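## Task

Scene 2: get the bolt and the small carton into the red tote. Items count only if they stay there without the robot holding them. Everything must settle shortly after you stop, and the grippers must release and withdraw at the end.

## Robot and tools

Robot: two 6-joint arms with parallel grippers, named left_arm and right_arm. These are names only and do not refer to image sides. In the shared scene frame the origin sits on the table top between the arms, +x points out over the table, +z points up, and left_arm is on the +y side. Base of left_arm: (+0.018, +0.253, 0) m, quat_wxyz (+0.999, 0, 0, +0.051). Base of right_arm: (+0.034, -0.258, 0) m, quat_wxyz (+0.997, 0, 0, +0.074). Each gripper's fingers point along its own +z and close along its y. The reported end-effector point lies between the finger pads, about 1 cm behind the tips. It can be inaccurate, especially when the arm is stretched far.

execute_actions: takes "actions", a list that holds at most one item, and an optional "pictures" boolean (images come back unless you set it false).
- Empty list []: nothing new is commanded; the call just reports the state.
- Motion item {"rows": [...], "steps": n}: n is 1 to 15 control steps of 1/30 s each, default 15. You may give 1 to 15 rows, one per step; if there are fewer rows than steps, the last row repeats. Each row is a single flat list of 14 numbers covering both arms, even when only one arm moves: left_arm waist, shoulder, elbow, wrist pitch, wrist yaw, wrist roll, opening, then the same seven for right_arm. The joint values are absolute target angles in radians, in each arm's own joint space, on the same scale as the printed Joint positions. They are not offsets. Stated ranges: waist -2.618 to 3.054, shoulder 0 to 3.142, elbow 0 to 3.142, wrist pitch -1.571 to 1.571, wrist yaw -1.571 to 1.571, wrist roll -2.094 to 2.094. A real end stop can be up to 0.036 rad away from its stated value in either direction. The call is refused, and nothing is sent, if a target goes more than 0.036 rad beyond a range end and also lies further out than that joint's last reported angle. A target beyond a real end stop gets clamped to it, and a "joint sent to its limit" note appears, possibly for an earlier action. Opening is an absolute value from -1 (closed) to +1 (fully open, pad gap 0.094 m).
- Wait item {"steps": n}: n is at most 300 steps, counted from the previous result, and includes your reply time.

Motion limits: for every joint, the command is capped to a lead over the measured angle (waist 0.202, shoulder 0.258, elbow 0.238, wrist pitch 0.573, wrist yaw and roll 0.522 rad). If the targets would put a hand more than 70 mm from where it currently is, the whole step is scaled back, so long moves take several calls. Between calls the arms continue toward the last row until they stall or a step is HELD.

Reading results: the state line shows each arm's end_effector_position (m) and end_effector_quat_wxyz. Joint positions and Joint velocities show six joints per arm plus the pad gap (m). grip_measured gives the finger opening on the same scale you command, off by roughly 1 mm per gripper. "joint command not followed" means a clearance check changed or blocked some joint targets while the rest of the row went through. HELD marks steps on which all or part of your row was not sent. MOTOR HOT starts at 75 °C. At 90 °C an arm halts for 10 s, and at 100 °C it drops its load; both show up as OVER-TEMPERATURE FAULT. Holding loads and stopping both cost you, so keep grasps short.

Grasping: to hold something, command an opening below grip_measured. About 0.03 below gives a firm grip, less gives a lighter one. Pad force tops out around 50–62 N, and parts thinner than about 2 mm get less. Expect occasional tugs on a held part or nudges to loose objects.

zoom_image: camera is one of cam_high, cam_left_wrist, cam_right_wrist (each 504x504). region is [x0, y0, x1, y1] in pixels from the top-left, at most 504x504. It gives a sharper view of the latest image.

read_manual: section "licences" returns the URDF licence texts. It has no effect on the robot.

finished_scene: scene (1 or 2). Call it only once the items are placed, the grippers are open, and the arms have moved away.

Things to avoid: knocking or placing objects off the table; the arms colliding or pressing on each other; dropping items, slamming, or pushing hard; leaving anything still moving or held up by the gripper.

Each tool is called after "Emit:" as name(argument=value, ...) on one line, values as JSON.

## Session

Emit:
execute_actions(actions=[])

Scene clock: 0.00 s of 5100.00 s.
left_arm: end_effector_position=(+0.5388, +0.1446, +0.1233) grip_measured=+1.000 end_effector_quat_wxyz=(+0.240, -0.401, +0.876, -0.117) | right_arm: end_effector_position=(+0.3136, -0.3424, +0.1276) grip_measured=+1.000 end_effector_quat_wxyz=(+0.005, -0.348, +0.938, +0.002)
Joint positions: left_arm=[-0.346  2.104  1.827 -0.765 -0.113 -1.072  0.094] | right_arm=[-0.45   1.643  1.379 -1.301 -0.01  -1.011  0.094]
Joint velocities: left_arm=[-0.007  0.007  0.002 -0.007  0.007 -0.051  0.   ] | right_arm=[-0.002  0.017 -0.007 -0.007  0.007 -0.022  0.   ]
Motor temperatures (°C, as the motors report them): left_arm=[23 24 26 26 25 25] | right_arm=[27 25 28 24 25 26]

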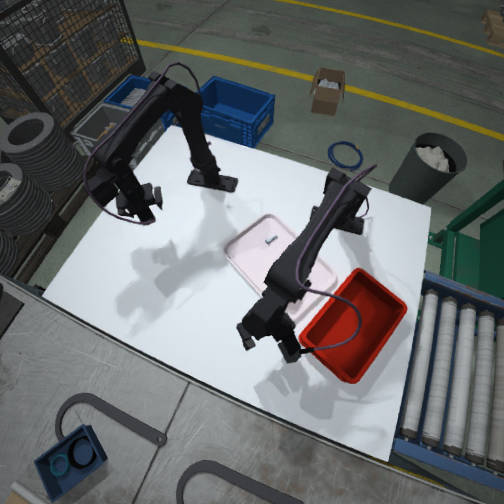

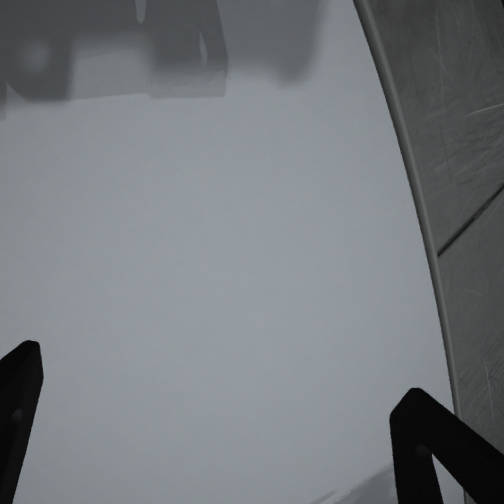

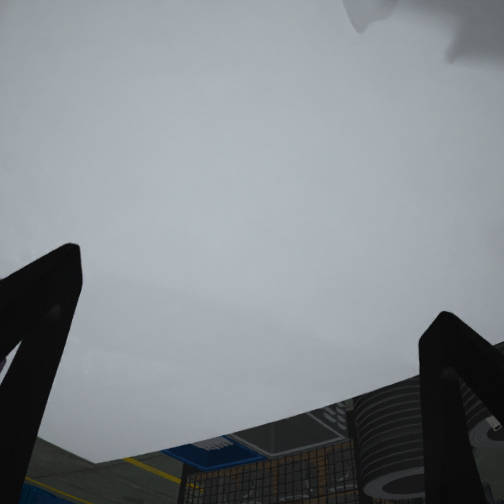

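Emit:
execute_actions(actions=[{"rows":[[-0.35,1.5,1.4,-1.2,0,-0.16,0.3,-0.45,1.643,1.379,-1.301,0,-1.011,1]]}], pictures=false)

Emit:
execute_actions(actions=[{"rows":[[-0.944,1.53,1.22,-1.24,0,-0.16,0.3,-0.45,1.643,1.379,-1.301,0,-1.011,1]]}], pictures=false)

Emit:
execute_actions(actions=[{"rows":[[-0.944,1.57,1.04,-1.02,0,-0.16,0.3,-0.45,1.643,1.379,-1.301,0,-1.011,1]]}], pictures=false)

Emit:
execute_actions(actions=[{"steps":12}])

Scene clock: 8.73 s of 5100.00 s.
left_arm: end_effector_position=(+0.3343, +0.1774, +0.1858) grip_measured=+0.303 end_effector_quat_wxyz=(+0.158, -0.007, +0.987, -0.034) | right_arm: end_effector_position=(+0.3132, -0.3437, +0.1276) grip_measured=+1.000 end_effector_quat_wxyz=(+0.003, -0.348, +0.938, -0.001)
Joint positions: left_arm=[-0.346  1.482  1.4   -1.165 -0.013 -0.257  0.061] | right_arm=[-0.45   1.643  1.379 -1.301 -0.002 -1.011  0.094]
Joint velocities: left_arm=[-0.007 -0.125  0.007 -0.154  0.022  0.623 -0.001] | right_arm=[-0.012  0.017  0.002 -0.037 -0.007 -0.095  0.   ]
Motor temperatures (°C, as the motors report them): left_arm=[23 26 26 27 25 25] | right_arm=[27 26 29 24 25 26]
Steps of this call (steps 1 to 90: nothing new was sent; then 5.23 s passed at rest; steps 91 to 105: all 15 steps of this action). Readings (joint positions):
91: left_arm=[-0.346 2.086 1.802 -0.771 -0.103 -1.024] | right_arm=[-0.450 1.643 1.379 -1.301 -0.009 -1.011]
92: left_arm=[-0.346 2.053 1.753 -0.803 -0.092 -0.968] | right_arm=[-0.450 1.643 1.379 -1.301 -0.008 -1.011]
94: left_arm=[-0.346 1.970 1.645 -0.883 -0.071 -0.852] | right_arm=[-0.450 1.643 1.379 -1.301 -0.005 -1.011]
98: left_arm=[-0.346 1.769 1.445 -1.030 -0.040 -0.576] | right_arm=[-0.450 1.643 1.379 -1.301 -0.003 -1.011]
105: the state above

Scene clock: 9.23 s of 5100.00 s.
left_arm: end_effector_position=(+0.1936, +0.0502, +0.1079) grip_measured=+0.303 end_effector_quat_wxyz=(+0.000, +0.336, +0.942, -0.007) | right_arm: end_effector_position=(+0.3132, -0.3437, +0.1276) grip_measured=+1.000 end_effector_quat_wxyz=(+0.003, -0.348, +0.938, -0.001)
Joint positions: left_arm=[-0.956  1.553  1.209 -1.22   0.011 -0.168  0.061] | right_arm=[-0.45   1.643  1.379 -1.301 -0.002 -1.011  0.094]
Joint velocities: left_arm=[ 0.081 -0.002 -0.012 -0.007 -0.037  0.037 -0.001] | right_arm=[-0.002 -0.012  0.002  0.007 -0.007 -0.037  0.   ]
Motor temperatures (°C, as the motors report them): left_arm=[23 26 26 27 25 25] | right_arm=[27 26 29 24 25 26]
Steps of this call (steps 1 to 15: all 15 steps of this action). Readings (joint positions):
1: left_arm=[-0.364 1.481 1.384 -1.162 -0.021 -0.244] | right_arm=[-0.450 1.643 1.379 -1.301 -0.002 -1.011]
2: left_arm=[-0.402 1.482 1.354 -1.162 -0.024 -0.233] | right_arm=[-0.450 1.643 1.379 -1.301 -0.002 -1.011]
4: left_arm=[-0.519 1.502 1.280 -1.175 -0.021 -0.213] | right_arm=[-0.450 1.643 1.379 -1.301 -0.002 -1.011]
8: left_arm=[-0.813 1.553 1.210 -1.204 -0.011 -0.185] | right_arm=[-0.450 1.643 1.379 -1.301 -0.002 -1.011]
15: the state above

Scene clock: 9.73 s of 5100.00 s.
left_arm: end_effector_position=(+0.1863, +0.0595, +0.0567) grip_measured=+0.303 end_effector_quat_wxyz=(-0.014, +0.336, +0.942, +0.002) | right_arm: end_effector_position=(+0.3132, -0.3438, +0.1276) grip_measured=+1.000 end_effector_quat_wxyz=(+0.003, -0.348, +0.938, -0.001)
Joint positions: left_arm=[-0.954  1.58   1.027 -1.044  0.01  -0.166  0.061] | right_arm=[-0.45   1.643  1.379 -1.301 -0.002 -1.011  0.094]
Joint velocities: left_arm=[ 0.017 -0.022 -0.007  0.022  0.037  0.051 -0.001] | right_arm=[-0.007 -0.012 -0.012  0.051 -0.022 -0.022  0.   ]
Motor temperatures (°C, as the motors report them): left_arm=[23 26 26 27 25 25] | right_arm=[27 26 29 24 25 26]
Steps of this call (steps 1 to 15: all 15 steps of this action). Readings (joint positions):
1: left_arm=[-0.954 1.550 1.182 -1.185 0.011 -0.167] | right_arm=[-0.450 1.643 1.379 -1.301 -0.002 -1.011]
2: left_arm=[-0.954 1.547 1.142 -1.143 0.010 -0.167] | right_arm=[-0.450 1.643 1.379 -1.301 -0.002 -1.011]
4: left_arm=[-0.954 1.562 1.069 -1.104 0.010 -0.166] | right_arm=[-0.450 1.643 1.379 -1.301 -0.002 -1.011]
8: left_arm=[-0.954 1.580 1.027 -1.079 0.010 -0.166] | right_arm=[-0.450 1.643 1.379 -1.301 -0.002 -1.011]
15: the state above

Scene clock: 10.13 s of 5100.00 s.
left_arm: end_effector_position=(+0.1874, +0.0583, +0.0567) grip_measured=+0.303 end_effector_quat_wxyz=(-0.011, +0.337, +0.942, +0.000) | right_arm: end_effector_position=(+0.3132, -0.3438, +0.1276) grip_measured=+1.000 end_effector_quat_wxyz=(+0.003, -0.348, +0.938, -0.001)
Joint positions: left_arm=[-0.954  1.58   1.027 -1.037  0.01  -0.165  0.061] | right_arm=[-0.45   1.643  1.379 -1.301 -0.002 -1.011  0.094]
Joint velocities: left_arm=[ 0.007  0.002 -0.002 -0.095 -0.037 -0.066 -0.001] | right_arm=[ 0.007  0.012  0.017  0.022 -0.022 -0.037  0.   ]
Motor temperatures (°C, as the motors report them): left_arm=[23 26 26 27 25 25] | right_arm=[27 26 29 24 25 26]
Steps of this call (steps 1 to 12: the robot went on to your last target). Readings (joint positions):
1: left_arm=[-0.954 1.580 1.027 -1.042 0.010 -0.166] | right_arm=[-0.450 1.643 1.379 -1.301 -0.002 -1.011]
2: left_arm=[-0.954 1.580 1.027 -1.041 0.010 -0.166] | right_arm=[-0.450 1.643 1.379 -1.301 -0.002 -1.011]
4: left_arm=[-0.954 1.580 1.027 -1.040 0.010 -0.165] | right_arm=[-0.450 1.643 1.379 -1.301 -0.002 -1.011]
8: left_arm=[-0.954 1.580 1.027 -1.038 0.010 -0.165] | right_arm=[-0.450 1.643 1.379 -1.301 -0.002 -1.011]
12: the state above

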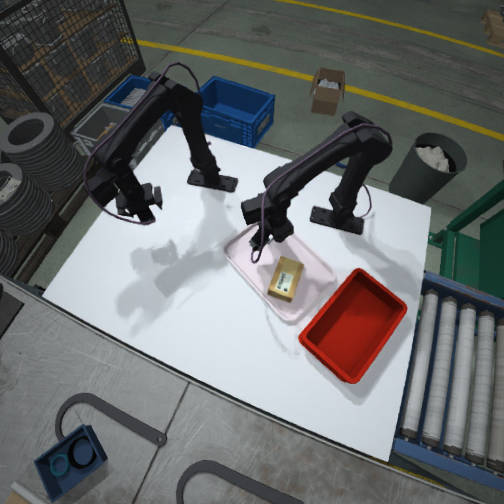

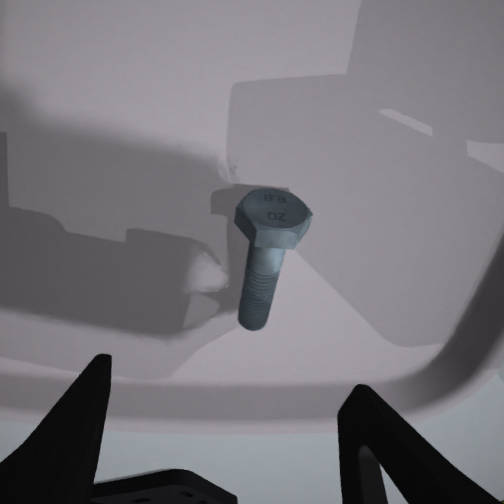

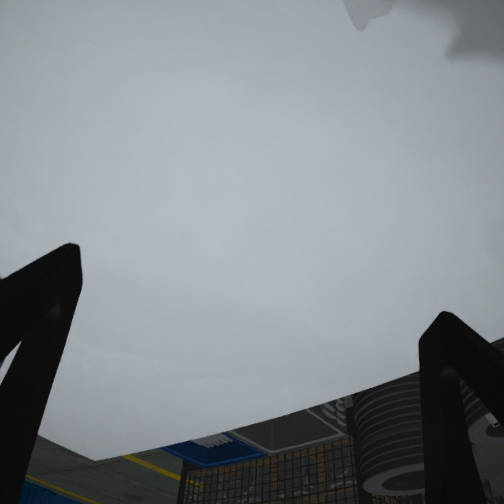

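Emit:
execute_actions(actions=[{"rows":[[-0.98,1.625,0.94,-0.865,0,-0.16,-0.2,-0.45,1.643,1.379,-1.301,0,-1.011,1]]}], pictures=false)

Emit:
execute_actions(actions=[{"steps":10}])

Scene clock: 14.87 s of 5100.00 s.
left_arm: end_effector_position=(+0.1857, +0.0541, +0.0236) grip_measured=-0.197 end_effector_quat_wxyz=(-0.006, +0.344, +0.939, -0.001) | right_arm: end_effector_position=(+0.3132, -0.3438, +0.1276) grip_measured=+1.000 end_effector_quat_wxyz=(+0.003, -0.348, +0.938, -0.001)
Joint positions: left_arm=[-0.97   1.629  0.936 -0.888  0.009 -0.165  0.038] | right_arm=[-0.45   1.643  1.379 -1.301 -0.002 -1.011  0.094]
Joint velocities: left_arm=[-0.002 -0.002 -0.012  0.051 -0.022 -0.022 -0.001] | right_arm=[-0.012 -0.027  0.017  0.066  0.007 -0.037  0.   ]
Motor temperatures (°C, as the motors report them): left_arm=[23 26 27 27 25 25] | right_arm=[27 27 29 24 25 26]
Steps of this call (steps 1 to 15: the robot went on to your last target; steps 16 to 90: nothing new was sent; then 1.23 s passed at rest; steps 91 to 105: all 15 steps of this action). Readings (joint positions):
91: left_arm=[-0.956 1.582 1.014 -1.013 0.009 -0.165] | right_arm=[-0.450 1.643 1.379 -1.301 -0.002 -1.011]
92: left_arm=[-0.960 1.586 0.995 -0.980 0.009 -0.165] | right_arm=[-0.450 1.643 1.379 -1.301 -0.002 -1.011]
94: left_arm=[-0.968 1.608 0.961 -0.942 0.009 -0.165] | right_arm=[-0.450 1.643 1.379 -1.301 -0.002 -1.011]
98: left_arm=[-0.970 1.629 0.936 -0.914 0.009 -0.165] | right_arm=[-0.450 1.643 1.379 -1.301 -0.002 -1.011]
105: the state above

Scene clock: 15.20 s of 5100.00 s.
left_arm: end_effector_position=(+0.1865, +0.0532, +0.0235) grip_measured=-0.197 end_effector_quat_wxyz=(-0.004, +0.344, +0.939, -0.003) | right_arm: end_effector_position=(+0.3132, -0.3438, +0.1276) grip_measured=+1.000 end_effector_quat_wxyz=(+0.003, -0.348, +0.938, -0.001)
Joint positions: left_arm=[-0.97   1.629  0.936 -0.883  0.009 -0.165  0.038] | right_arm=[-0.45   1.643  1.379 -1.301 -0.002 -1.011  0.094]
Joint velocities: left_arm=[ 0.017  0.012 -0.007  0.007  0.022  0.022  0.001] | right_arm=[-0.002 -0.017 -0.002 -0.007 -0.022 -0.007  0.   ]
Motor temperatures (°C, as the motors report them): left_arm=[23 26 27 27 25 25] | right_arm=[27 27 29 24 25 26]
Steps of this call (steps 1 to 10: the robot went on to your last target). Readings (joint positions):
1: left_arm=[-0.970 1.629 0.936 -0.887 0.009 -0.165] | right_arm=[-0.450 1.643 1.379 -1.301 -0.002 -1.011]
2: left_arm=[-0.970 1.629 0.936 -0.885 0.009 -0.165] | right_arm=[-0.450 1.643 1.379 -1.301 -0.002 -1.011]
4: left_arm=[-0.970 1.629 0.936 -0.884 0.009 -0.165] | right_arm=[-0.450 1.643 1.379 -1.301 -0.002 -1.011]
8: left_arm=[-0.970 1.629 0.936 -0.883 0.009 -0.165] | right_arm=[-0.450 1.643 1.379 -1.301 -0.002 -1.011]
10: the state above

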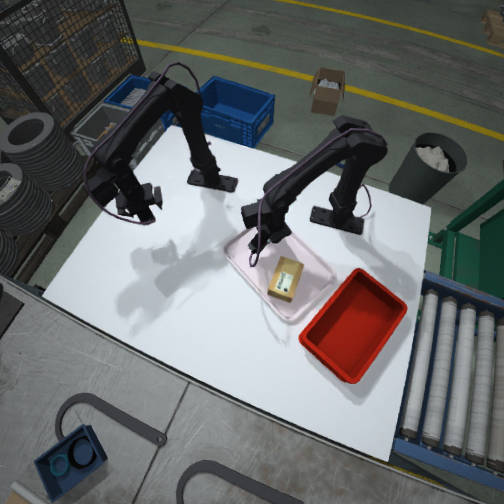

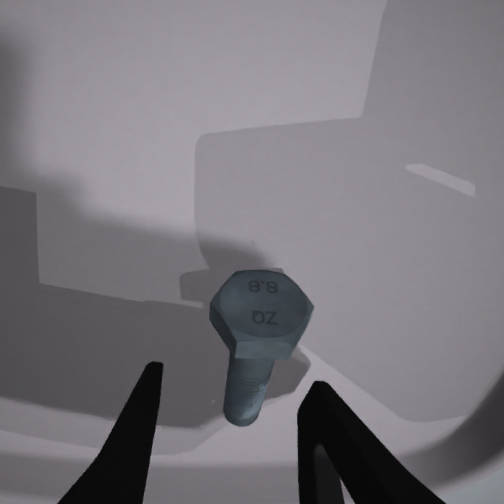

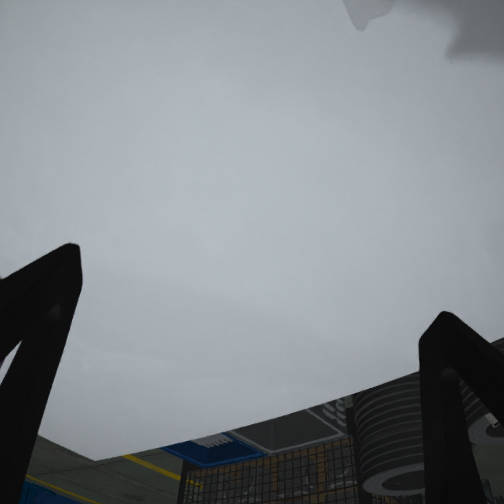

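Emit:
execute_actions(actions=[{"rows":[[-0.98,1.63,0.895,-0.83,0,-0.16,-0.3,-0.45,1.643,1.379,-1.301,0,-1.011,1]],"steps":12}], pictures=false)

Emit:
execute_actions(actions=[{"rows":[[-0.98,1.63,0.895,-0.83,0,-0.16,-0.86,-0.45,1.643,1.379,-1.301,0,-1.011,1]]}])

Scene clock: 21.57 s of 5100.00 s.
left_arm: end_effector_position=(+0.1846, +0.0555, +0.0177) grip_measured=-0.297 end_effector_quat_wxyz=(-0.004, +0.345, +0.939, -0.003) | right_arm: end_effector_position=(+0.3132, -0.3438, +0.1276) grip_measured=+1.000 end_effector_quat_wxyz=(+0.003, -0.348, +0.938, -0.001)
Joint positions: left_arm=[-0.97   1.629  0.91  -0.857  0.009 -0.164  0.033] | right_arm=[-0.45   1.643  1.379 -1.301 -0.002 -1.011  0.094]
Joint velocities: left_arm=[-0.012 -0.007  0.002 -0.007  0.022  0.022  0.   ] | right_arm=[ 0.002 -0.002 -0.012  0.007 -0.051 -0.007  0.   ]
Motor temperatures (°C, as the motors report them): left_arm=[23 26 27 26 25 25] | right_arm=[27 27 29 24 25 26]
Steps of this call (steps 1 to 15: the robot went on to your last target; steps 16 to 90: nothing new was sent; then 2.97 s passed at rest; steps 91 to 102: all 12 steps of this action). Readings (joint positions):
91: left_arm=[-0.970 1.629 0.931 -0.874 0.009 -0.165] | right_arm=[-0.450 1.643 1.379 -1.301 -0.002 -1.011]
92: left_arm=[-0.970 1.629 0.923 -0.865 0.009 -0.165] | right_arm=[-0.450 1.643 1.379 -1.301 -0.002 -1.011]
94: left_arm=[-0.970 1.629 0.910 -0.858 0.009 -0.165] | right_arm=[-0.450 1.643 1.379 -1.301 -0.002 -1.011]
98: left_arm=[-0.970 1.629 0.910 -0.857 0.009 -0.164] | right_arm=[-0.450 1.643 1.379 -1.301 -0.002 -1.011]
102: the state above

Scene clock: 22.07 s of 5100.00 s.
left_arm: end_effector_position=(+0.1837, +0.0536, +0.0177) grip_measured=-0.844 end_effector_quat_wxyz=(-0.004, +0.346, +0.938, -0.006) | right_arm: end_effector_position=(+0.3132, -0.3438, +0.1276) grip_measured=+1.000 end_effector_quat_wxyz=(+0.003, -0.348, +0.938, -0.001)
Joint positions: left_arm=[-0.973  1.629  0.91  -0.854  0.016 -0.164  0.007] | right_arm=[-0.45   1.643  1.379 -1.301 -0.002 -1.011  0.094]
Joint velocities: left_arm=[ 0.012 -0.007  0.002  0.066 -0.051  0.022 -0.001] | right_arm=[ 0.007  0.007 -0.012 -0.007 -0.037  0.007  0.   ]
Motor temperatures (°C, as the motors report them): left_arm=[23 26 27 26 25 25] | right_arm=[27 27 29 24 25 26]
Steps of this call (steps 1 to 15: all 15 steps of this action). Readings (joint positions):
1: left_arm=[-0.971 1.629 0.910 -0.856 0.013 -0.164] | right_arm=[-0.450 1.643 1.379 -1.301 -0.002 -1.011]
2: left_arm=[-0.972 1.629 0.910 -0.855 0.015 -0.164] | right_arm=[-0.450 1.643 1.379 -1.301 -0.002 -1.011]
4: left_arm=[-0.973 1.629 0.910 -0.854 0.016 -0.164] | right_arm=[-0.450 1.643 1.379 -1.301 -0.002 -1.011]
8: left_arm=[-0.973 1.629 0.910 -0.854 0.016 -0.164] | right_arm=[-0.450 1.643 1.379 -1.301 -0.002 -1.011]
15: the state above

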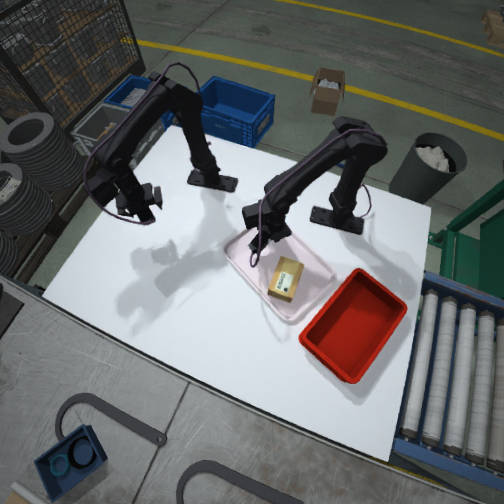

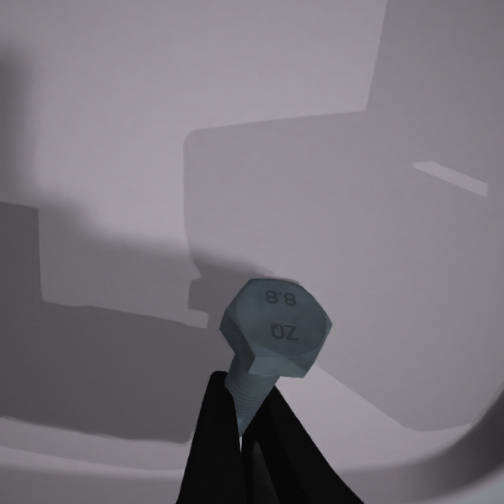

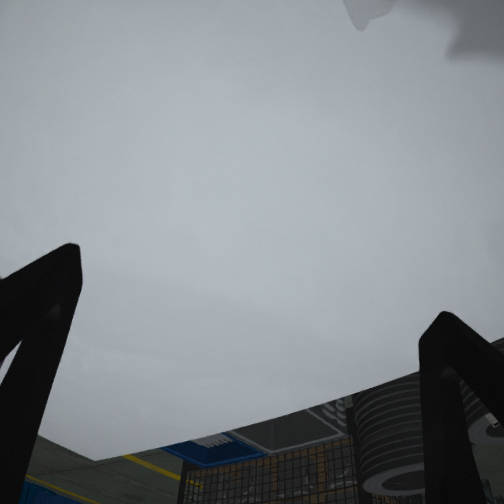

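Emit:
execute_actions(actions=[{"rows":[[-0.98,1.63,0.9,-0.83,0,-0.16,-0.88,-0.45,1.643,1.379,-1.301,0,-1.011,1],[-0.98,1.63,0.9,-0.83,0,-0.16,-0.88,-0.45,1.643,1.379,-1.301,0,-1.011,1],[-0.98,1.63,0.9,-0.83,0,-0.16,-0.88,-0.45,1.643,1.379,-1.301,0,-1.011,1],[-0.98,1.6,1.45,-1.38,0,-0.16,-0.88,-0.45,1.643,1.379,-1.301,0,-1.011,1]]}], pictures=false)

Emit:
execute_actions(actions=[{"rows":[[0.38,1.68,1.55,-1.38,0,0.72,-0.88,-0.45,1.643,1.379,-1.301,0,-1.011,1]]}], pictures=false)

Emit:
execute_actions(actions=[{"steps":18}])

Scene clock: 31.10 s of 5100.00 s.
left_arm: end_effector_position=(+0.2152, +0.0174, +0.1582) grip_measured=-0.856 end_effector_quat_wxyz=(+0.046, +0.346, +0.936, -0.033) | right_arm: end_effector_position=(+0.3132, -0.3438, +0.1276) grip_measured=+1.000 end_effector_quat_wxyz=(+0.003, -0.348, +0.938, -0.001)
Joint positions: left_arm=[-0.973  1.6    1.45  -1.308  0.011 -0.163  0.007] | right_arm=[-0.45   1.643  1.379 -1.301 -0.002 -1.011  0.094]
Joint velocities: left_arm=[-0.002 -0.012 -0.002 -0.505 -0.007  0.007 -0.001] | right_arm=[ 0.002  0.002 -0.012  0.022  0.022  0.066  0.   ]
Motor temperatures (°C, as the motors report them): left_arm=[23 26 27 26 25 25] | right_arm=[27 27 29 24 25 26]
Steps of this call (steps 1 to 15: the robot went on to your last target; steps 16 to 90: nothing new was sent; then 5.53 s passed at rest; steps 91 to 105: all 15 steps of this action). Readings (joint positions):
91: left_arm=[-0.973 1.629 0.910 -0.853 0.016 -0.164] | right_arm=[-0.450 1.643 1.379 -1.301 -0.002 -1.011]
92: left_arm=[-0.973 1.629 0.910 -0.853 0.016 -0.164] | right_arm=[-0.450 1.643 1.379 -1.301 -0.002 -1.011]
94: left_arm=[-0.973 1.634 0.948 -0.929 0.015 -0.163] | right_arm=[-0.450 1.643 1.379 -1.301 -0.002 -1.011]
98: left_arm=[-0.973 1.639 1.227 -1.217 0.013 -0.163] | right_arm=[-0.450 1.643 1.379 -1.301 -0.002 -1.011]
105: the state above

Scene clock: 31.60 s of 5100.00 s.
left_arm: end_effector_position=(+0.3316, +0.3025, +0.1497) grip_measured=-0.856 end_effector_quat_wxyz=(+0.025, +0.255, +0.967, +0.008) | right_arm: end_effector_position=(+0.3132, -0.3438, +0.1276) grip_measured=+1.000 end_effector_quat_wxyz=(+0.003, -0.348, +0.938, -0.001)
Joint positions: left_arm=[ 0.056  1.695  1.523 -1.347  0.005  0.673  0.007] | right_arm=[-0.45   1.643  1.379 -1.301 -0.002 -1.011  0.094]
Joint velocities: left_arm=[ 2.142 -0.002  0.007 -0.051 -0.051  0.256 -0.   ] | right_arm=[-0.012  0.017  0.002 -0.022 -0.037 -0.037  0.   ]
Motor temperatures (°C, as the motors report them): left_arm=[23 26 27 26 25 25] | right_arm=[27 27 29 24 25 26]
Steps of this call (steps 1 to 15: all 15 steps of this action). Readings (joint positions):
1: left_arm=[-0.949 1.613 1.463 -1.334 0.022 -0.076] | right_arm=[-0.450 1.643 1.379 -1.301 -0.002 -1.011]
2: left_arm=[-0.902 1.634 1.487 -1.351 0.027 0.027] | right_arm=[-0.450 1.643 1.379 -1.301 -0.002 -1.011]
4: left_arm=[-0.769 1.670 1.518 -1.349 0.025 0.229] | right_arm=[-0.450 1.643 1.379 -1.301 -0.002 -1.011]
8: left_arm=[-0.474 1.695 1.523 -1.347 0.016 0.516] | right_arm=[-0.450 1.643 1.379 -1.301 -0.002 -1.011]
15: the state above

Scene clock: 32.20 s of 5100.00 s.
left_arm: end_effector_position=(+0.2928, +0.4021, +0.1495) grip_measured=-0.856 end_effector_quat_wxyz=(+0.011, +0.112, +0.994, +0.014) | right_arm: end_effector_position=(+0.3132, -0.3438, +0.1276) grip_measured=+1.000 end_effector_quat_wxyz=(+0.003, -0.348, +0.938, -0.001)
Joint positions: left_arm=[ 0.387  1.695  1.523 -1.366 -0.011  0.714  0.007] | right_arm=[-0.45   1.643  1.379 -1.301 -0.002 -1.011  0.094]
Joint velocities: left_arm=[ 0.002  0.022 -0.017 -0.066  0.037 -0.037  0.001] | right_arm=[-0.007 -0.002 -0.007 -0.081  0.007 -0.037  0.   ]
Motor temperatures (°C, as the motors report them): left_arm=[23 26 27 26 25 25] | right_arm=[27 27 29 24 25 26]
Steps of this call (steps 1 to 18: the robot went on to your last target). Readings (joint positions):
1: left_arm=[0.131 1.695 1.523 -1.347 0.004 0.682] | right_arm=[-0.450 1.643 1.379 -1.301 -0.002 -1.011]
2: left_arm=[0.207 1.695 1.523 -1.347 0.003 0.688] | right_arm=[-0.450 1.643 1.379 -1.301 -0.002 -1.011]
4: left_arm=[0.341 1.695 1.523 -1.347 -0.005 0.696] | right_arm=[-0.450 1.643 1.379 -1.301 -0.002 -1.011]
8: left_arm=[0.409 1.695 1.523 -1.357 -0.019 0.705] | right_arm=[-0.450 1.643 1.379 -1.301 -0.002 -1.011]
18: the state above

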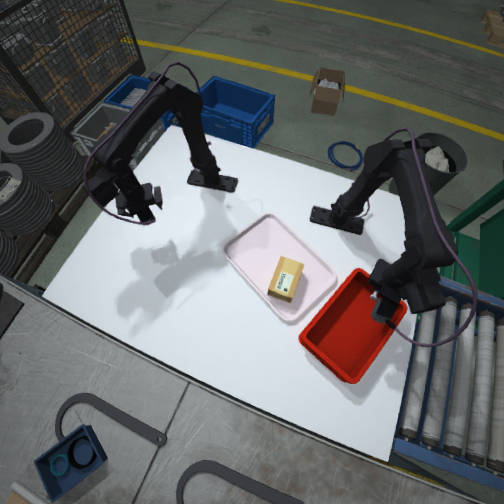

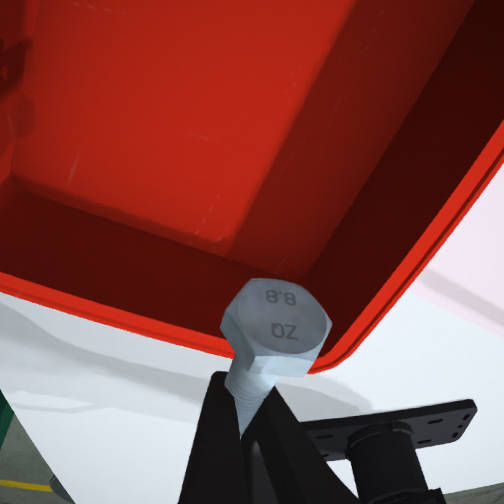

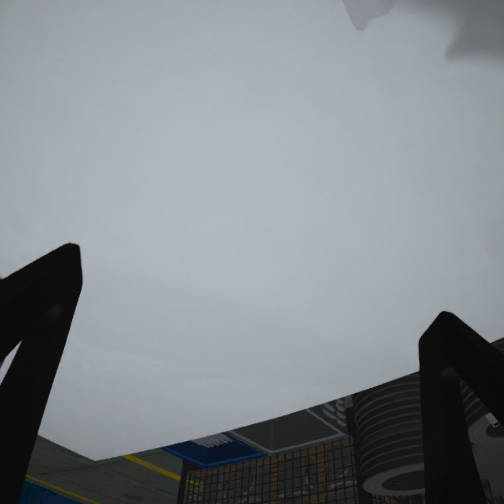

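Emit:
execute_actions(actions=[{"rows":[[0.365,1.93,1.84,-1.43,0,0.9,-0.88,-0.45,1.643,1.379,-1.301,0,-1.011,1]]}], pictures=false)

Emit:
execute_actions(actions=[{"rows":[[0.365,1.96,1.6,-1.19,0,0.9,-0.88,-0.45,1.643,1.379,-1.301,0,-1.011,1]]}])

Scene clock: 38.20 s of 5100.00 s.
left_arm: end_effector_position=(+0.3485, +0.4262, +0.1406) grip_measured=-0.856 end_effector_quat_wxyz=(+0.003, +0.204, +0.979, +0.009) | right_arm: end_effector_position=(+0.3132, -0.3438, +0.1276) grip_measured=+1.000 end_effector_quat_wxyz=(+0.003, -0.348, +0.938, -0.001)
Joint positions: left_arm=[ 0.374  1.951  1.81  -1.413 -0.01   0.888  0.007] | right_arm=[-0.45   1.643  1.379 -1.301 -0.002 -1.011  0.094]
Joint velocities: left_arm=[-0.017 -0.007  0.012 -0.051 -0.007  0.022 -0.   ] | right_arm=[ 0.002 -0.002 -0.002  0.007  0.022  0.037  0.   ]
Motor temperatures (°C, as the motors report them): left_arm=[23 26 27 26 25 25] | right_arm=[27 27 29 24 25 26]
Steps of this call (steps 1 to 15: the robot went on to your last target; steps 16 to 90: nothing new was sent; then 2.50 s passed at rest; steps 91 to 105: all 15 steps of this action). Readings (joint positions):
91: left_arm=[0.386 1.732 1.571 -1.409 -0.011 0.745] | right_arm=[-0.450 1.643 1.379 -1.301 -0.002 -1.011]
92: left_arm=[0.384 1.791 1.654 -1.442 -0.011 0.776] | right_arm=[-0.450 1.643 1.379 -1.301 -0.002 -1.011]
94: left_arm=[0.378 1.894 1.777 -1.418 -0.010 0.818] | right_arm=[-0.450 1.643 1.379 -1.301 -0.002 -1.011]
98: left_arm=[0.374 1.951 1.808 -1.403 -0.010 0.863] | right_arm=[-0.450 1.643 1.379 -1.301 -0.002 -1.011]
105: the state above

Scene clock: 38.70 s of 5100.00 s.
left_arm: end_effector_position=(+0.3411, +0.4224, +0.0715) grip_measured=-0.856 end_effector_quat_wxyz=(-0.020, +0.207, +0.978, -0.010) | right_arm: end_effector_position=(+0.3132, -0.3438, +0.1276) grip_measured=+1.000 end_effector_quat_wxyz=(+0.003, -0.348, +0.938, -0.001)
Joint positions: left_arm=[ 0.374  1.987  1.586 -1.213 -0.01   0.894  0.007] | right_arm=[-0.45   1.643  1.379 -1.301 -0.002 -1.011  0.094]
Joint velocities: left_arm=[-0.012 -0.007 -0.017  0.066  0.066  0.007 -0.001] | right_arm=[-0.002 -0.022  0.017  0.022 -0.007  0.051  0.   ]
Motor temperatures (°C, as the motors report them): left_arm=[23 26 27 26 25 25] | right_arm=[27 27 29 24 25 26]
Steps of this call (steps 1 to 15: all 15 steps of this action). Readings (joint positions):
1: left_arm=[0.374 1.943 1.771 -1.371 -0.010 0.889] | right_arm=[-0.450 1.643 1.379 -1.301 -0.002 -1.011]
2: left_arm=[0.374 1.933 1.718 -1.328 -0.010 0.890] | right_arm=[-0.450 1.643 1.379 -1.301 -0.002 -1.011]
4: left_arm=[0.374 1.946 1.637 -1.287 -0.010 0.891] | right_arm=[-0.450 1.643 1.379 -1.301 -0.002 -1.011]
8: left_arm=[0.374 1.988 1.586 -1.248 -0.010 0.893] | right_arm=[-0.450 1.643 1.379 -1.301 -0.002 -1.011]
15: the state above

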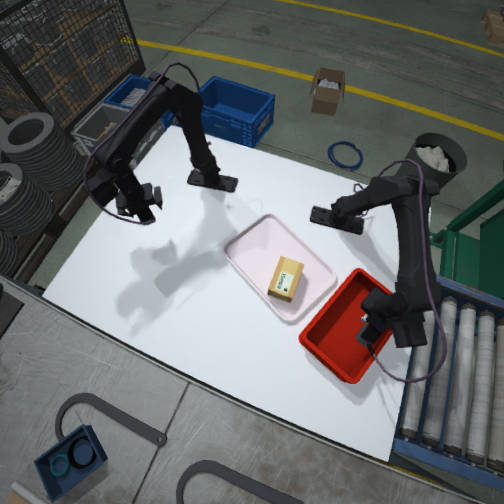

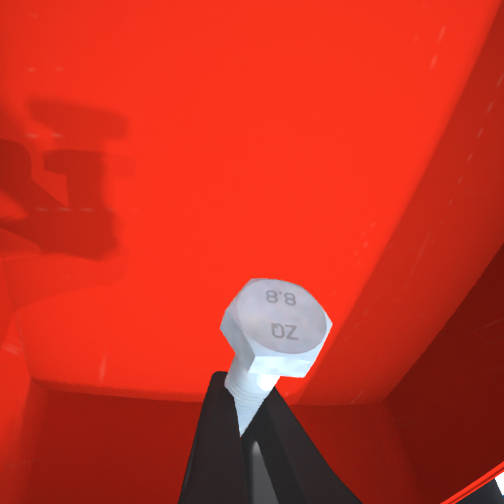

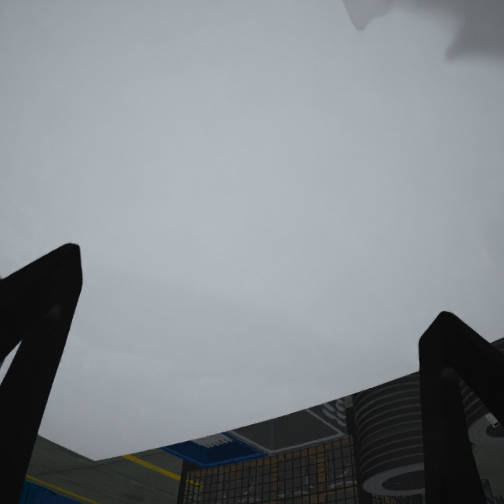

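Emit:
execute_actions(actions=[{"rows":[[0.365,2.0,1.455,-1.01,0,0.9,-0.88,-0.45,1.643,1.379,-1.301,0,-1.011,1]]}], pictures=false)

Emit:
execute_actions(actions=[{"rows":[[0.365,2.0,1.455,-1.01,0,0.9,-0.5,-0.45,1.643,1.379,-1.301,0,-1.011,1]],"steps":8}], pictures=false)

Emit:
execute_actions(actions=[{"rows":[[0.365,1.88,1.84,-1.45,0,0.9,-0.5,-0.45,1.643,1.379,-1.301,0,-1.011,1]]}], pictures=false)

Emit:
execute_actions(actions=[{"rows":[[-0.44,1.68,1.55,-1.38,0,-0.34,1,-0.45,1.643,1.379,-1.301,0,-1.011,1]]}], pictures=false)

Emit:
execute_actions(actions=[{"rows":[[-0.44,1.72,1.34,-1.16,0,-0.34,1,-0.45,1.643,1.379,-1.301,0,-1.011,1]]}], pictures=false)

Emit:
execute_actions(actions=[{"steps":10}])

Scene clock: 50.90 s of 5100.00 s.
left_arm: end_effector_position=(+0.3393, +0.4213, +0.0280) grip_measured=-0.856 end_effector_quat_wxyz=(-0.018, +0.208, +0.978, -0.008) | right_arm: end_effector_position=(+0.3132, -0.3438, +0.1276) grip_measured=+1.000 end_effector_quat_wxyz=(+0.003, -0.348, +0.938, -0.001)
Joint positions: left_arm=[ 0.374  2.015  1.448 -1.043 -0.01   0.895  0.007] | right_arm=[-0.45   1.643  1.379 -1.301 -0.002 -1.011  0.094]
Joint velocities: left_arm=[ 0.046 -0.027 -0.017  0.007 -0.037  0.037 -0.   ] | right_arm=[-0.002 -0.017 -0.007  0.051  0.022 -0.081  0.   ]
Motor temperatures (°C, as the motors report them): left_arm=[23 28 27 26 25 25] | right_arm=[27 27 30 24 25 26]
Steps of this call (steps 1 to 15: the robot went on to your last target; steps 16 to 90: nothing new was sent; then 8.70 s passed at rest; steps 91 to 105: all 15 steps of this action). Readings (joint positions):
91: left_arm=[0.374 1.984 1.562 -1.174 -0.010 0.895] | right_arm=[-0.450 1.643 1.379 -1.301 -0.002 -1.011]
92: left_arm=[0.374 1.981 1.532 -1.137 -0.010 0.895] | right_arm=[-0.450 1.643 1.379 -1.301 -0.002 -1.011]
94: left_arm=[0.374 1.992 1.481 -1.095 -0.010 0.895] | right_arm=[-0.450 1.643 1.379 -1.301 -0.002 -1.011]
98: left_arm=[0.374 2.015 1.448 -1.068 -0.010 0.895] | right_arm=[-0.450 1.643 1.379 -1.301 -0.002 -1.011]
105: the state above

Scene clock: 51.17 s of 5100.00 s.
left_arm: end_effector_position=(+0.3398, +0.4209, +0.0279) grip_measured=-0.503 end_effector_quat_wxyz=(-0.017, +0.208, +0.978, -0.009) | right_arm: end_effector_position=(+0.3132, -0.3438, +0.1276) grip_measured=+1.000 end_effector_quat_wxyz=(+0.003, -0.348, +0.938, -0.001)
Joint positions: left_arm=[ 0.374  2.015  1.448 -1.042 -0.007  0.895  0.023] | right_arm=[-0.45   1.643  1.379 -1.301 -0.002 -1.011  0.094]
Joint velocities: left_arm=[-0.007 -0.012 -0.007  0.037 -0.037 -0.007  0.   ] | right_arm=[-0.002  0.007 -0.012  0.037 -0.007  0.022  0.   ]
Motor temperatures (°C, as the motors report them): left_arm=[23 28 27 26 25 25] | right_arm=[27 27 30 24 25 26]
Steps of this call (steps 1 to 8: all 8 steps of this action). Readings (joint positions):
1: left_arm=[0.374 2.015 1.448 -1.043 -0.009 0.895] | right_arm=[-0.450 1.643 1.379 -1.301 -0.002 -1.011]
2: left_arm=[0.374 2.015 1.448 -1.042 -0.008 0.895] | right_arm=[-0.450 1.643 1.379 -1.301 -0.002 -1.011]
4: left_arm=[0.374 2.015 1.448 -1.042 -0.007 0.895] | right_arm=[-0.450 1.643 1.379 -1.301 -0.002 -1.011]
8: the state above

Scene clock: 51.67 s of 5100.00 s.
left_arm: end_effector_position=(+0.3520, +0.4272, +0.1750) grip_measured=-0.503 end_effector_quat_wxyz=(+0.046, +0.207, +0.976, +0.042) | right_arm: end_effector_position=(+0.3132, -0.3438, +0.1276) grip_measured=+1.000 end_effector_quat_wxyz=(+0.003, -0.348, +0.938, -0.001)
Joint positions: left_arm=[ 0.374  1.874  1.837 -1.41  -0.007  0.895  0.023] | right_arm=[-0.45   1.643  1.379 -1.301 -0.002 -1.011  0.094]
Joint velocities: left_arm=[ 0.017  0.095  0.007 -0.183 -0.081 -0.007 -0.001] | right_arm=[-0.027  0.012 -0.037  0.081 -0.022 -0.037  0.   ]
Motor temperatures (°C, as the motors report them): left_arm=[23 28 27 26 25 25] | right_arm=[27 27 30 24 25 26]
Steps of this call (steps 1 to 15: all 15 steps of this action). Readings (joint positions):
1: left_arm=[0.374 2.012 1.471 -1.082 -0.007 0.895] | right_arm=[-0.450 1.643 1.379 -1.301 -0.002 -1.011]
2: left_arm=[0.374 2.011 1.504 -1.136 -0.007 0.895] | right_arm=[-0.450 1.643 1.379 -1.301 -0.002 -1.011]
4: left_arm=[0.374 1.991 1.592 -1.219 -0.007 0.895] | right_arm=[-0.450 1.643 1.379 -1.301 -0.002 -1.011]
8: left_arm=[0.374 1.930 1.784 -1.320 -0.007 0.895] | right_arm=[-0.450 1.643 1.379 -1.301 -0.002 -1.011]
15: the state above

Scene clock: 52.17 s of 5100.00 s.
left_arm: end_effector_position=(+0.3149, +0.1356, +0.1509) grip_measured=+1.000 end_effector_quat_wxyz=(+0.014, +0.071, +0.997, -0.013) | right_arm: end_effector_position=(+0.3132, -0.3438, +0.1276) grip_measured=+1.000 end_effector_quat_wxyz=(+0.003, -0.348, +0.938, -0.001)
Joint positions: left_arm=[-0.472  1.719  1.555 -1.373  0.016 -0.229  0.094] | right_arm=[-0.45   1.643  1.379 -1.301 -0.002 -1.011  0.094]
Joint velocities: left_arm=[-0.159 -0.037  0.027 -0.081  0.11  -0.681  0.   ] | right_arm=[-0.012  0.002 -0.007 -0.007 -0.051  0.007  0.   ]
Motor temperatures (°C, as the motors report them): left_arm=[23 28 27 26 25 25] | right_arm=[27 27 30 24 25 26]
Steps of this call (steps 1 to 15: all 15 steps of this action). Readings (joint positions):
1: left_arm=[0.358 1.852 1.793 -1.383 -0.014 0.824] | right_arm=[-0.450 1.643 1.379 -1.301 -0.002 -1.011]
2: left_arm=[0.328 1.815 1.723 -1.365 -0.020 0.742] | right_arm=[-0.450 1.643 1.379 -1.301 -0.002 -1.011]
4: left_arm=[0.219 1.753 1.610 -1.374 -0.020 0.559] | right_arm=[-0.450 1.643 1.379 -1.301 -0.002 -1.011]
8: left_arm=[-0.077 1.720 1.555 -1.383 -0.012 0.157] | right_arm=[-0.450 1.643 1.379 -1.301 -0.002 -1.011]
15: the state above

Scene clock: 52.67 s of 5100.00 s.
left_arm: end_effector_position=(+0.3060, +0.1483, +0.0869) grip_measured=+1.000 end_effector_quat_wxyz=(-0.015, +0.007, +1.000, -0.001) | right_arm: end_effector_position=(+0.3132, -0.3438, +0.1276) grip_measured=+1.000 end_effector_quat_wxyz=(+0.003, -0.348, +0.938, -0.001)
Joint positions: left_arm=[-0.447  1.74   1.325 -1.183  0.011 -0.33   0.094] | right_arm=[-0.45   1.643  1.379 -1.301 -0.002 -1.011  0.094]
Joint velocities: left_arm=[-0.017 -0.017 -0.002  0.066 -0.022  0.007  0.   ] | right_arm=[ 0.002  0.017  0.007 -0.022 -0.007  0.051  0.   ]
Motor temperatures (°C, as the motors report them): left_arm=[23 28 27 26 25 25] | right_arm=[27 27 30 24 25 26]
Steps of this call (steps 1 to 15: all 15 steps of this action). Readings (joint positions):
1: left_arm=[-0.473 1.709 1.518 -1.331 0.016 -0.250] | right_arm=[-0.450 1.643 1.379 -1.301 -0.002 -1.011]
2: left_arm=[-0.467 1.699 1.464 -1.288 0.016 -0.266] | right_arm=[-0.450 1.643 1.379 -1.301 -0.002 -1.011]
4: left_arm=[-0.454 1.710 1.376 -1.251 0.014 -0.291] | right_arm=[-0.450 1.643 1.379 -1.301 -0.002 -1.011]
8: left_arm=[-0.447 1.740 1.325 -1.219 0.011 -0.317] | right_arm=[-0.450 1.643 1.379 -1.301 -0.002 -1.011]
15: the state above

Scene clock: 53.00 s of 5100.00 s.
left_arm: end_effector_position=(+0.3075, +0.1477, +0.0868) grip_measured=+1.000 end_effector_quat_wxyz=(-0.011, +0.006, +1.000, -0.002) | right_arm: end_effector_position=(+0.3132, -0.3438, +0.1276) grip_measured=+1.000 end_effector_quat_wxyz=(+0.003, -0.348, +0.938, -0.001)
Joint positions: left_arm=[-0.447  1.74   1.325 -1.177  0.011 -0.334  0.094] | right_arm=[-0.45   1.643  1.379 -1.301 -0.002 -1.011  0.094]
Joint velocities: left_arm=[-0.007 -0.007 -0.032  0.081 -0.022  0.022  0.   ] | right_arm=[-0.002  0.002 -0.007 -0.037 -0.007  0.007  0.   ]
Motor temperatures (°C, as the motors report them): left_arm=[23 28 27 26 25 25] | right_arm=[27 27 30 24 25 26]
Steps of this call (steps 1 to 10: the robot went on to your last target). Readings (joint positions):
1: left_arm=[-0.447 1.740 1.325 -1.182 0.011 -0.331] | right_arm=[-0.450 1.643 1.379 -1.301 -0.002 -1.011]
2: left_arm=[-0.447 1.740 1.325 -1.181 0.011 -0.332] | right_arm=[-0.450 1.643 1.379 -1.301 -0.002 -1.011]
4: left_arm=[-0.447 1.740 1.325 -1.179 0.011 -0.333] | right_arm=[-0.450 1.643 1.379 -1.301 -0.002 -1.011]
8: left_arm=[-0.447 1.740 1.325 -1.177 0.011 -0.333] | right_arm=[-0.450 1.643 1.379 -1.301 -0.002 -1.011]
10: the state above

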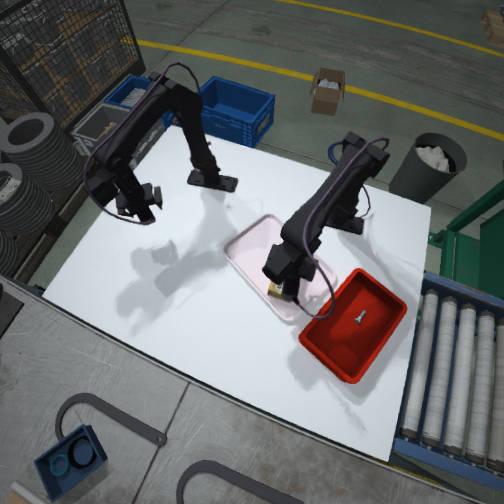

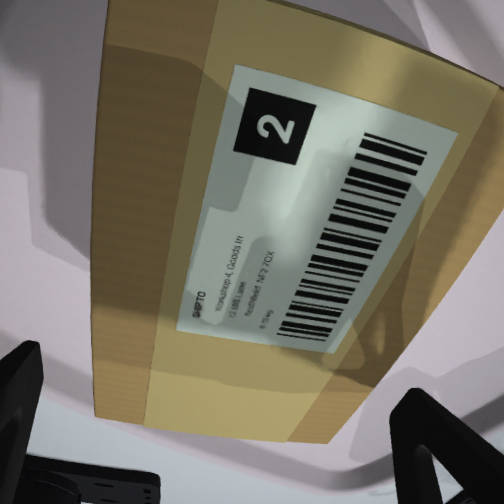

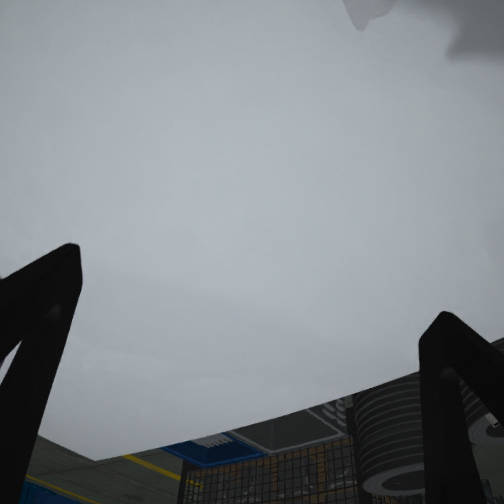

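Emit:
execute_actions(actions=[{"rows":[[-0.482,1.75,1.28,-1.07,0,-0.28,1,-0.45,1.643,1.379,-1.301,0,-1.011,1]]}])

Scene clock: 57.10 s of 5100.00 s.
left_arm: end_effector_position=(+0.3110, +0.1379, +0.0731) grip_measured=+1.000 end_effector_quat_wxyz=(+0.002, +0.042, +0.999, -0.005) | right_arm: end_effector_position=(+0.3132, -0.3438, +0.1276) grip_measured=+1.000 end_effector_quat_wxyz=(+0.003, -0.348, +0.938, -0.001)
Joint positions: left_arm=[-0.475  1.749  1.282 -1.096  0.008 -0.288  0.094] | right_arm=[-0.45   1.643  1.379 -1.301 -0.002 -1.011  0.094]
Joint velocities: left_arm=[-0.002 -0.002  0.002 -0.022  0.022 -0.007  0.   ] | right_arm=[ 0.002 -0.012  0.017  0.007  0.022 -0.007  0.   ]
Motor temperatures (°C, as the motors report them): left_arm=[23 28 27 26 25 25] | right_arm=[27 27 30 24 25 26]
Steps of this call (steps 1 to 15: the robot went on to your last target; steps 16 to 90: nothing new was sent; then 0.60 s passed at rest; steps 91 to 105: all 15 steps of this action). Readings (joint positions):
91: left_arm=[-0.450 1.740 1.318 -1.163 0.010 -0.327] | right_arm=[-0.450 1.643 1.379 -1.301 -0.002 -1.011]
92: left_arm=[-0.455 1.740 1.309 -1.146 0.009 -0.318] | right_arm=[-0.450 1.643 1.379 -1.301 -0.002 -1.011]
94: left_arm=[-0.467 1.745 1.291 -1.124 0.009 -0.306] | right_arm=[-0.450 1.643 1.379 -1.301 -0.002 -1.011]
98: left_arm=[-0.475 1.749 1.282 -1.104 0.009 -0.293] | right_arm=[-0.450 1.643 1.379 -1.301 -0.002 -1.011]
105: the state above

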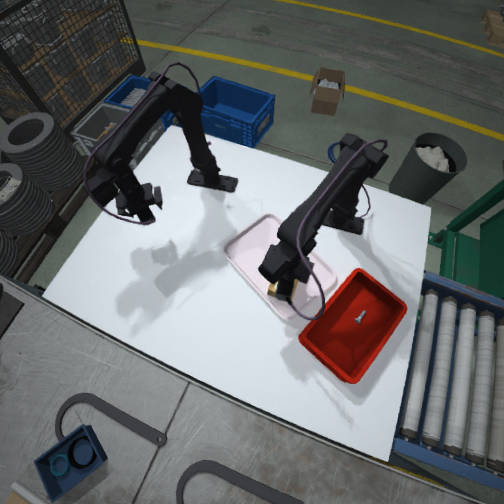

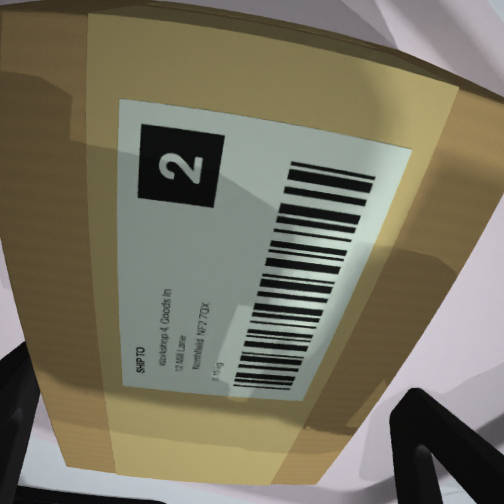

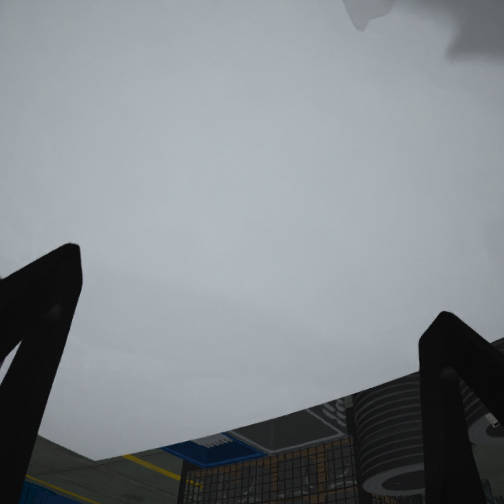

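Emit:
execute_actions(actions=[{"rows":[[-0.45,1.75,1.28,-1.07,0,-0.3,1,-0.45,1.643,1.379,-1.301,0,-1.011,1],[-0.45,1.75,1.28,-1.07,0,-0.3,1,-0.45,1.643,1.379,-1.301,0,-1.011,1],[-0.45,1.75,1.28,-1.07,0,-0.3,1,-0.45,1.643,1.379,-1.301,0,-1.011,1],[-0.45,1.75,1.28,-1.07,0,-0.3,1,-0.45,1.643,1.379,-1.301,0,-1.011,1],[-0.45,1.775,1.22,-1.0,0,-0.3,1,-0.45,1.643,1.379,-1.301,0,-1.011,1]]}], pictures=false)

Emit:
execute_actions(actions=[{"rows":[[-0.45,1.775,1.22,-1.0,0,-0.3,0.55,-0.45,1.643,1.379,-1.301,0,-1.011,1]]}])

Scene clock: 64.40 s of 5100.00 s.
left_arm: end_effector_position=(+0.3093, +0.1438, +0.0495) grip_measured=+1.000 end_effector_quat_wxyz=(-0.007, +0.031, +0.999, -0.001) | right_arm: end_effector_position=(+0.3132, -0.3438, +0.1276) grip_measured=+1.000 end_effector_quat_wxyz=(+0.003, -0.348, +0.938, -0.001)
Joint positions: left_arm=[-0.459  1.778  1.219 -1.024  0.007 -0.294  0.094] | right_arm=[-0.45   1.643  1.379 -1.301 -0.002 -1.011  0.094]
Joint velocities: left_arm=[-0.022 -0.007 -0.012  0.037 -0.081 -0.081  0.   ] | right_arm=[-0.012 -0.007 -0.012 -0.007  0.051 -0.022  0.   ]
Motor temperatures (°C, as the motors report them): left_arm=[23 27 27 26 25 25] | right_arm=[27 27 30 24 25 26]
Steps of this call (steps 1 to 15: the robot went on to your last target; steps 16 to 90: nothing new was sent; then 3.80 s passed at rest; steps 91 to 105: all 15 steps of this action). Readings (joint positions):
91: left_arm=[-0.473 1.749 1.282 -1.095 0.007 -0.288] | right_arm=[-0.450 1.643 1.379 -1.301 -0.002 -1.011]
92: left_arm=[-0.470 1.749 1.282 -1.094 0.007 -0.289] | right_arm=[-0.450 1.643 1.379 -1.301 -0.002 -1.011]
94: left_arm=[-0.463 1.749 1.282 -1.091 0.007 -0.291] | right_arm=[-0.450 1.643 1.379 -1.301 -0.002 -1.011]
98: left_arm=[-0.459 1.762 1.236 -1.044 0.007 -0.293] | right_arm=[-0.450 1.643 1.379 -1.301 -0.002 -1.011]
105: the state above

Scene clock: 64.90 s of 5100.00 s.
left_arm: end_effector_position=(+0.3102, +0.1436, +0.0495) grip_measured=+0.701 end_effector_quat_wxyz=(-0.005, +0.031, +0.999, -0.002) | right_arm: end_effector_position=(+0.3132, -0.3438, +0.1276) grip_measured=+1.000 end_effector_quat_wxyz=(+0.003, -0.348, +0.938, -0.001)
Joint positions: left_arm=[-0.459  1.778  1.219 -1.021  0.006 -0.295  0.08 ] | right_arm=[-0.45   1.643  1.379 -1.301 -0.002 -1.011  0.094]
Joint velocities: left_arm=[-0.017  0.007 -0.017  0.051 -0.095 -0.022 -0.001] | right_arm=[-0.007  0.007 -0.002 -0.051 -0.066 -0.037  0.   ]
Motor temperatures (°C, as the motors report them): left_arm=[23 27 27 26 25 25] | right_arm=[27 27 30 24 25 26]
Steps of this call (steps 1 to 15: all 15 steps of this action). Readings (joint positions):
1: left_arm=[-0.459 1.778 1.219 -1.023 0.007 -0.294] | right_arm=[-0.450 1.643 1.379 -1.301 -0.002 -1.011]
2: left_arm=[-0.459 1.778 1.219 -1.022 0.006 -0.295] | right_arm=[-0.450 1.643 1.379 -1.301 -0.002 -1.011]
4: left_arm=[-0.459 1.778 1.219 -1.021 0.006 -0.295] | right_arm=[-0.450 1.643 1.379 -1.301 -0.002 -1.011]
8: left_arm=[-0.459 1.778 1.219 -1.021 0.006 -0.295] | right_arm=[-0.450 1.643 1.379 -1.301 -0.002 -1.011]
15: the state above

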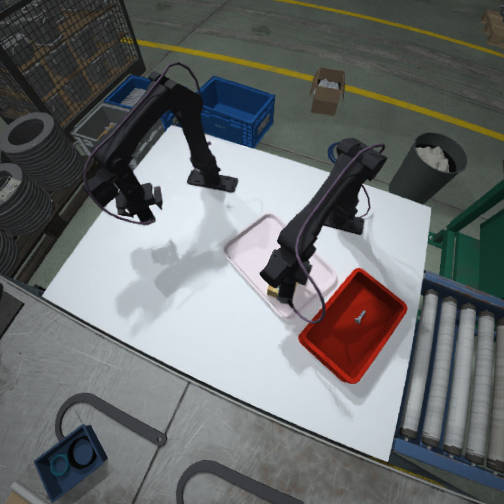

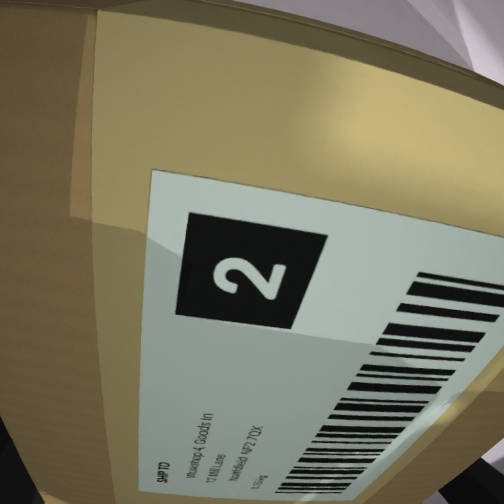

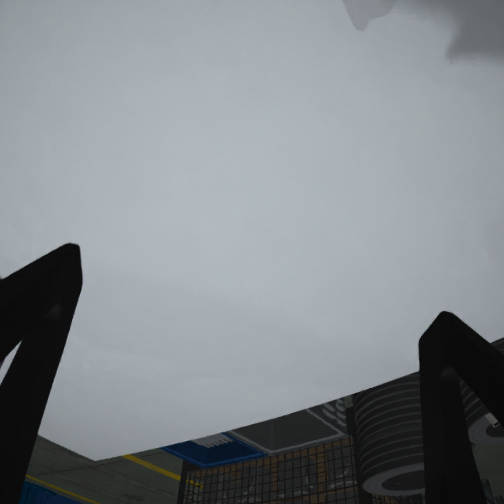

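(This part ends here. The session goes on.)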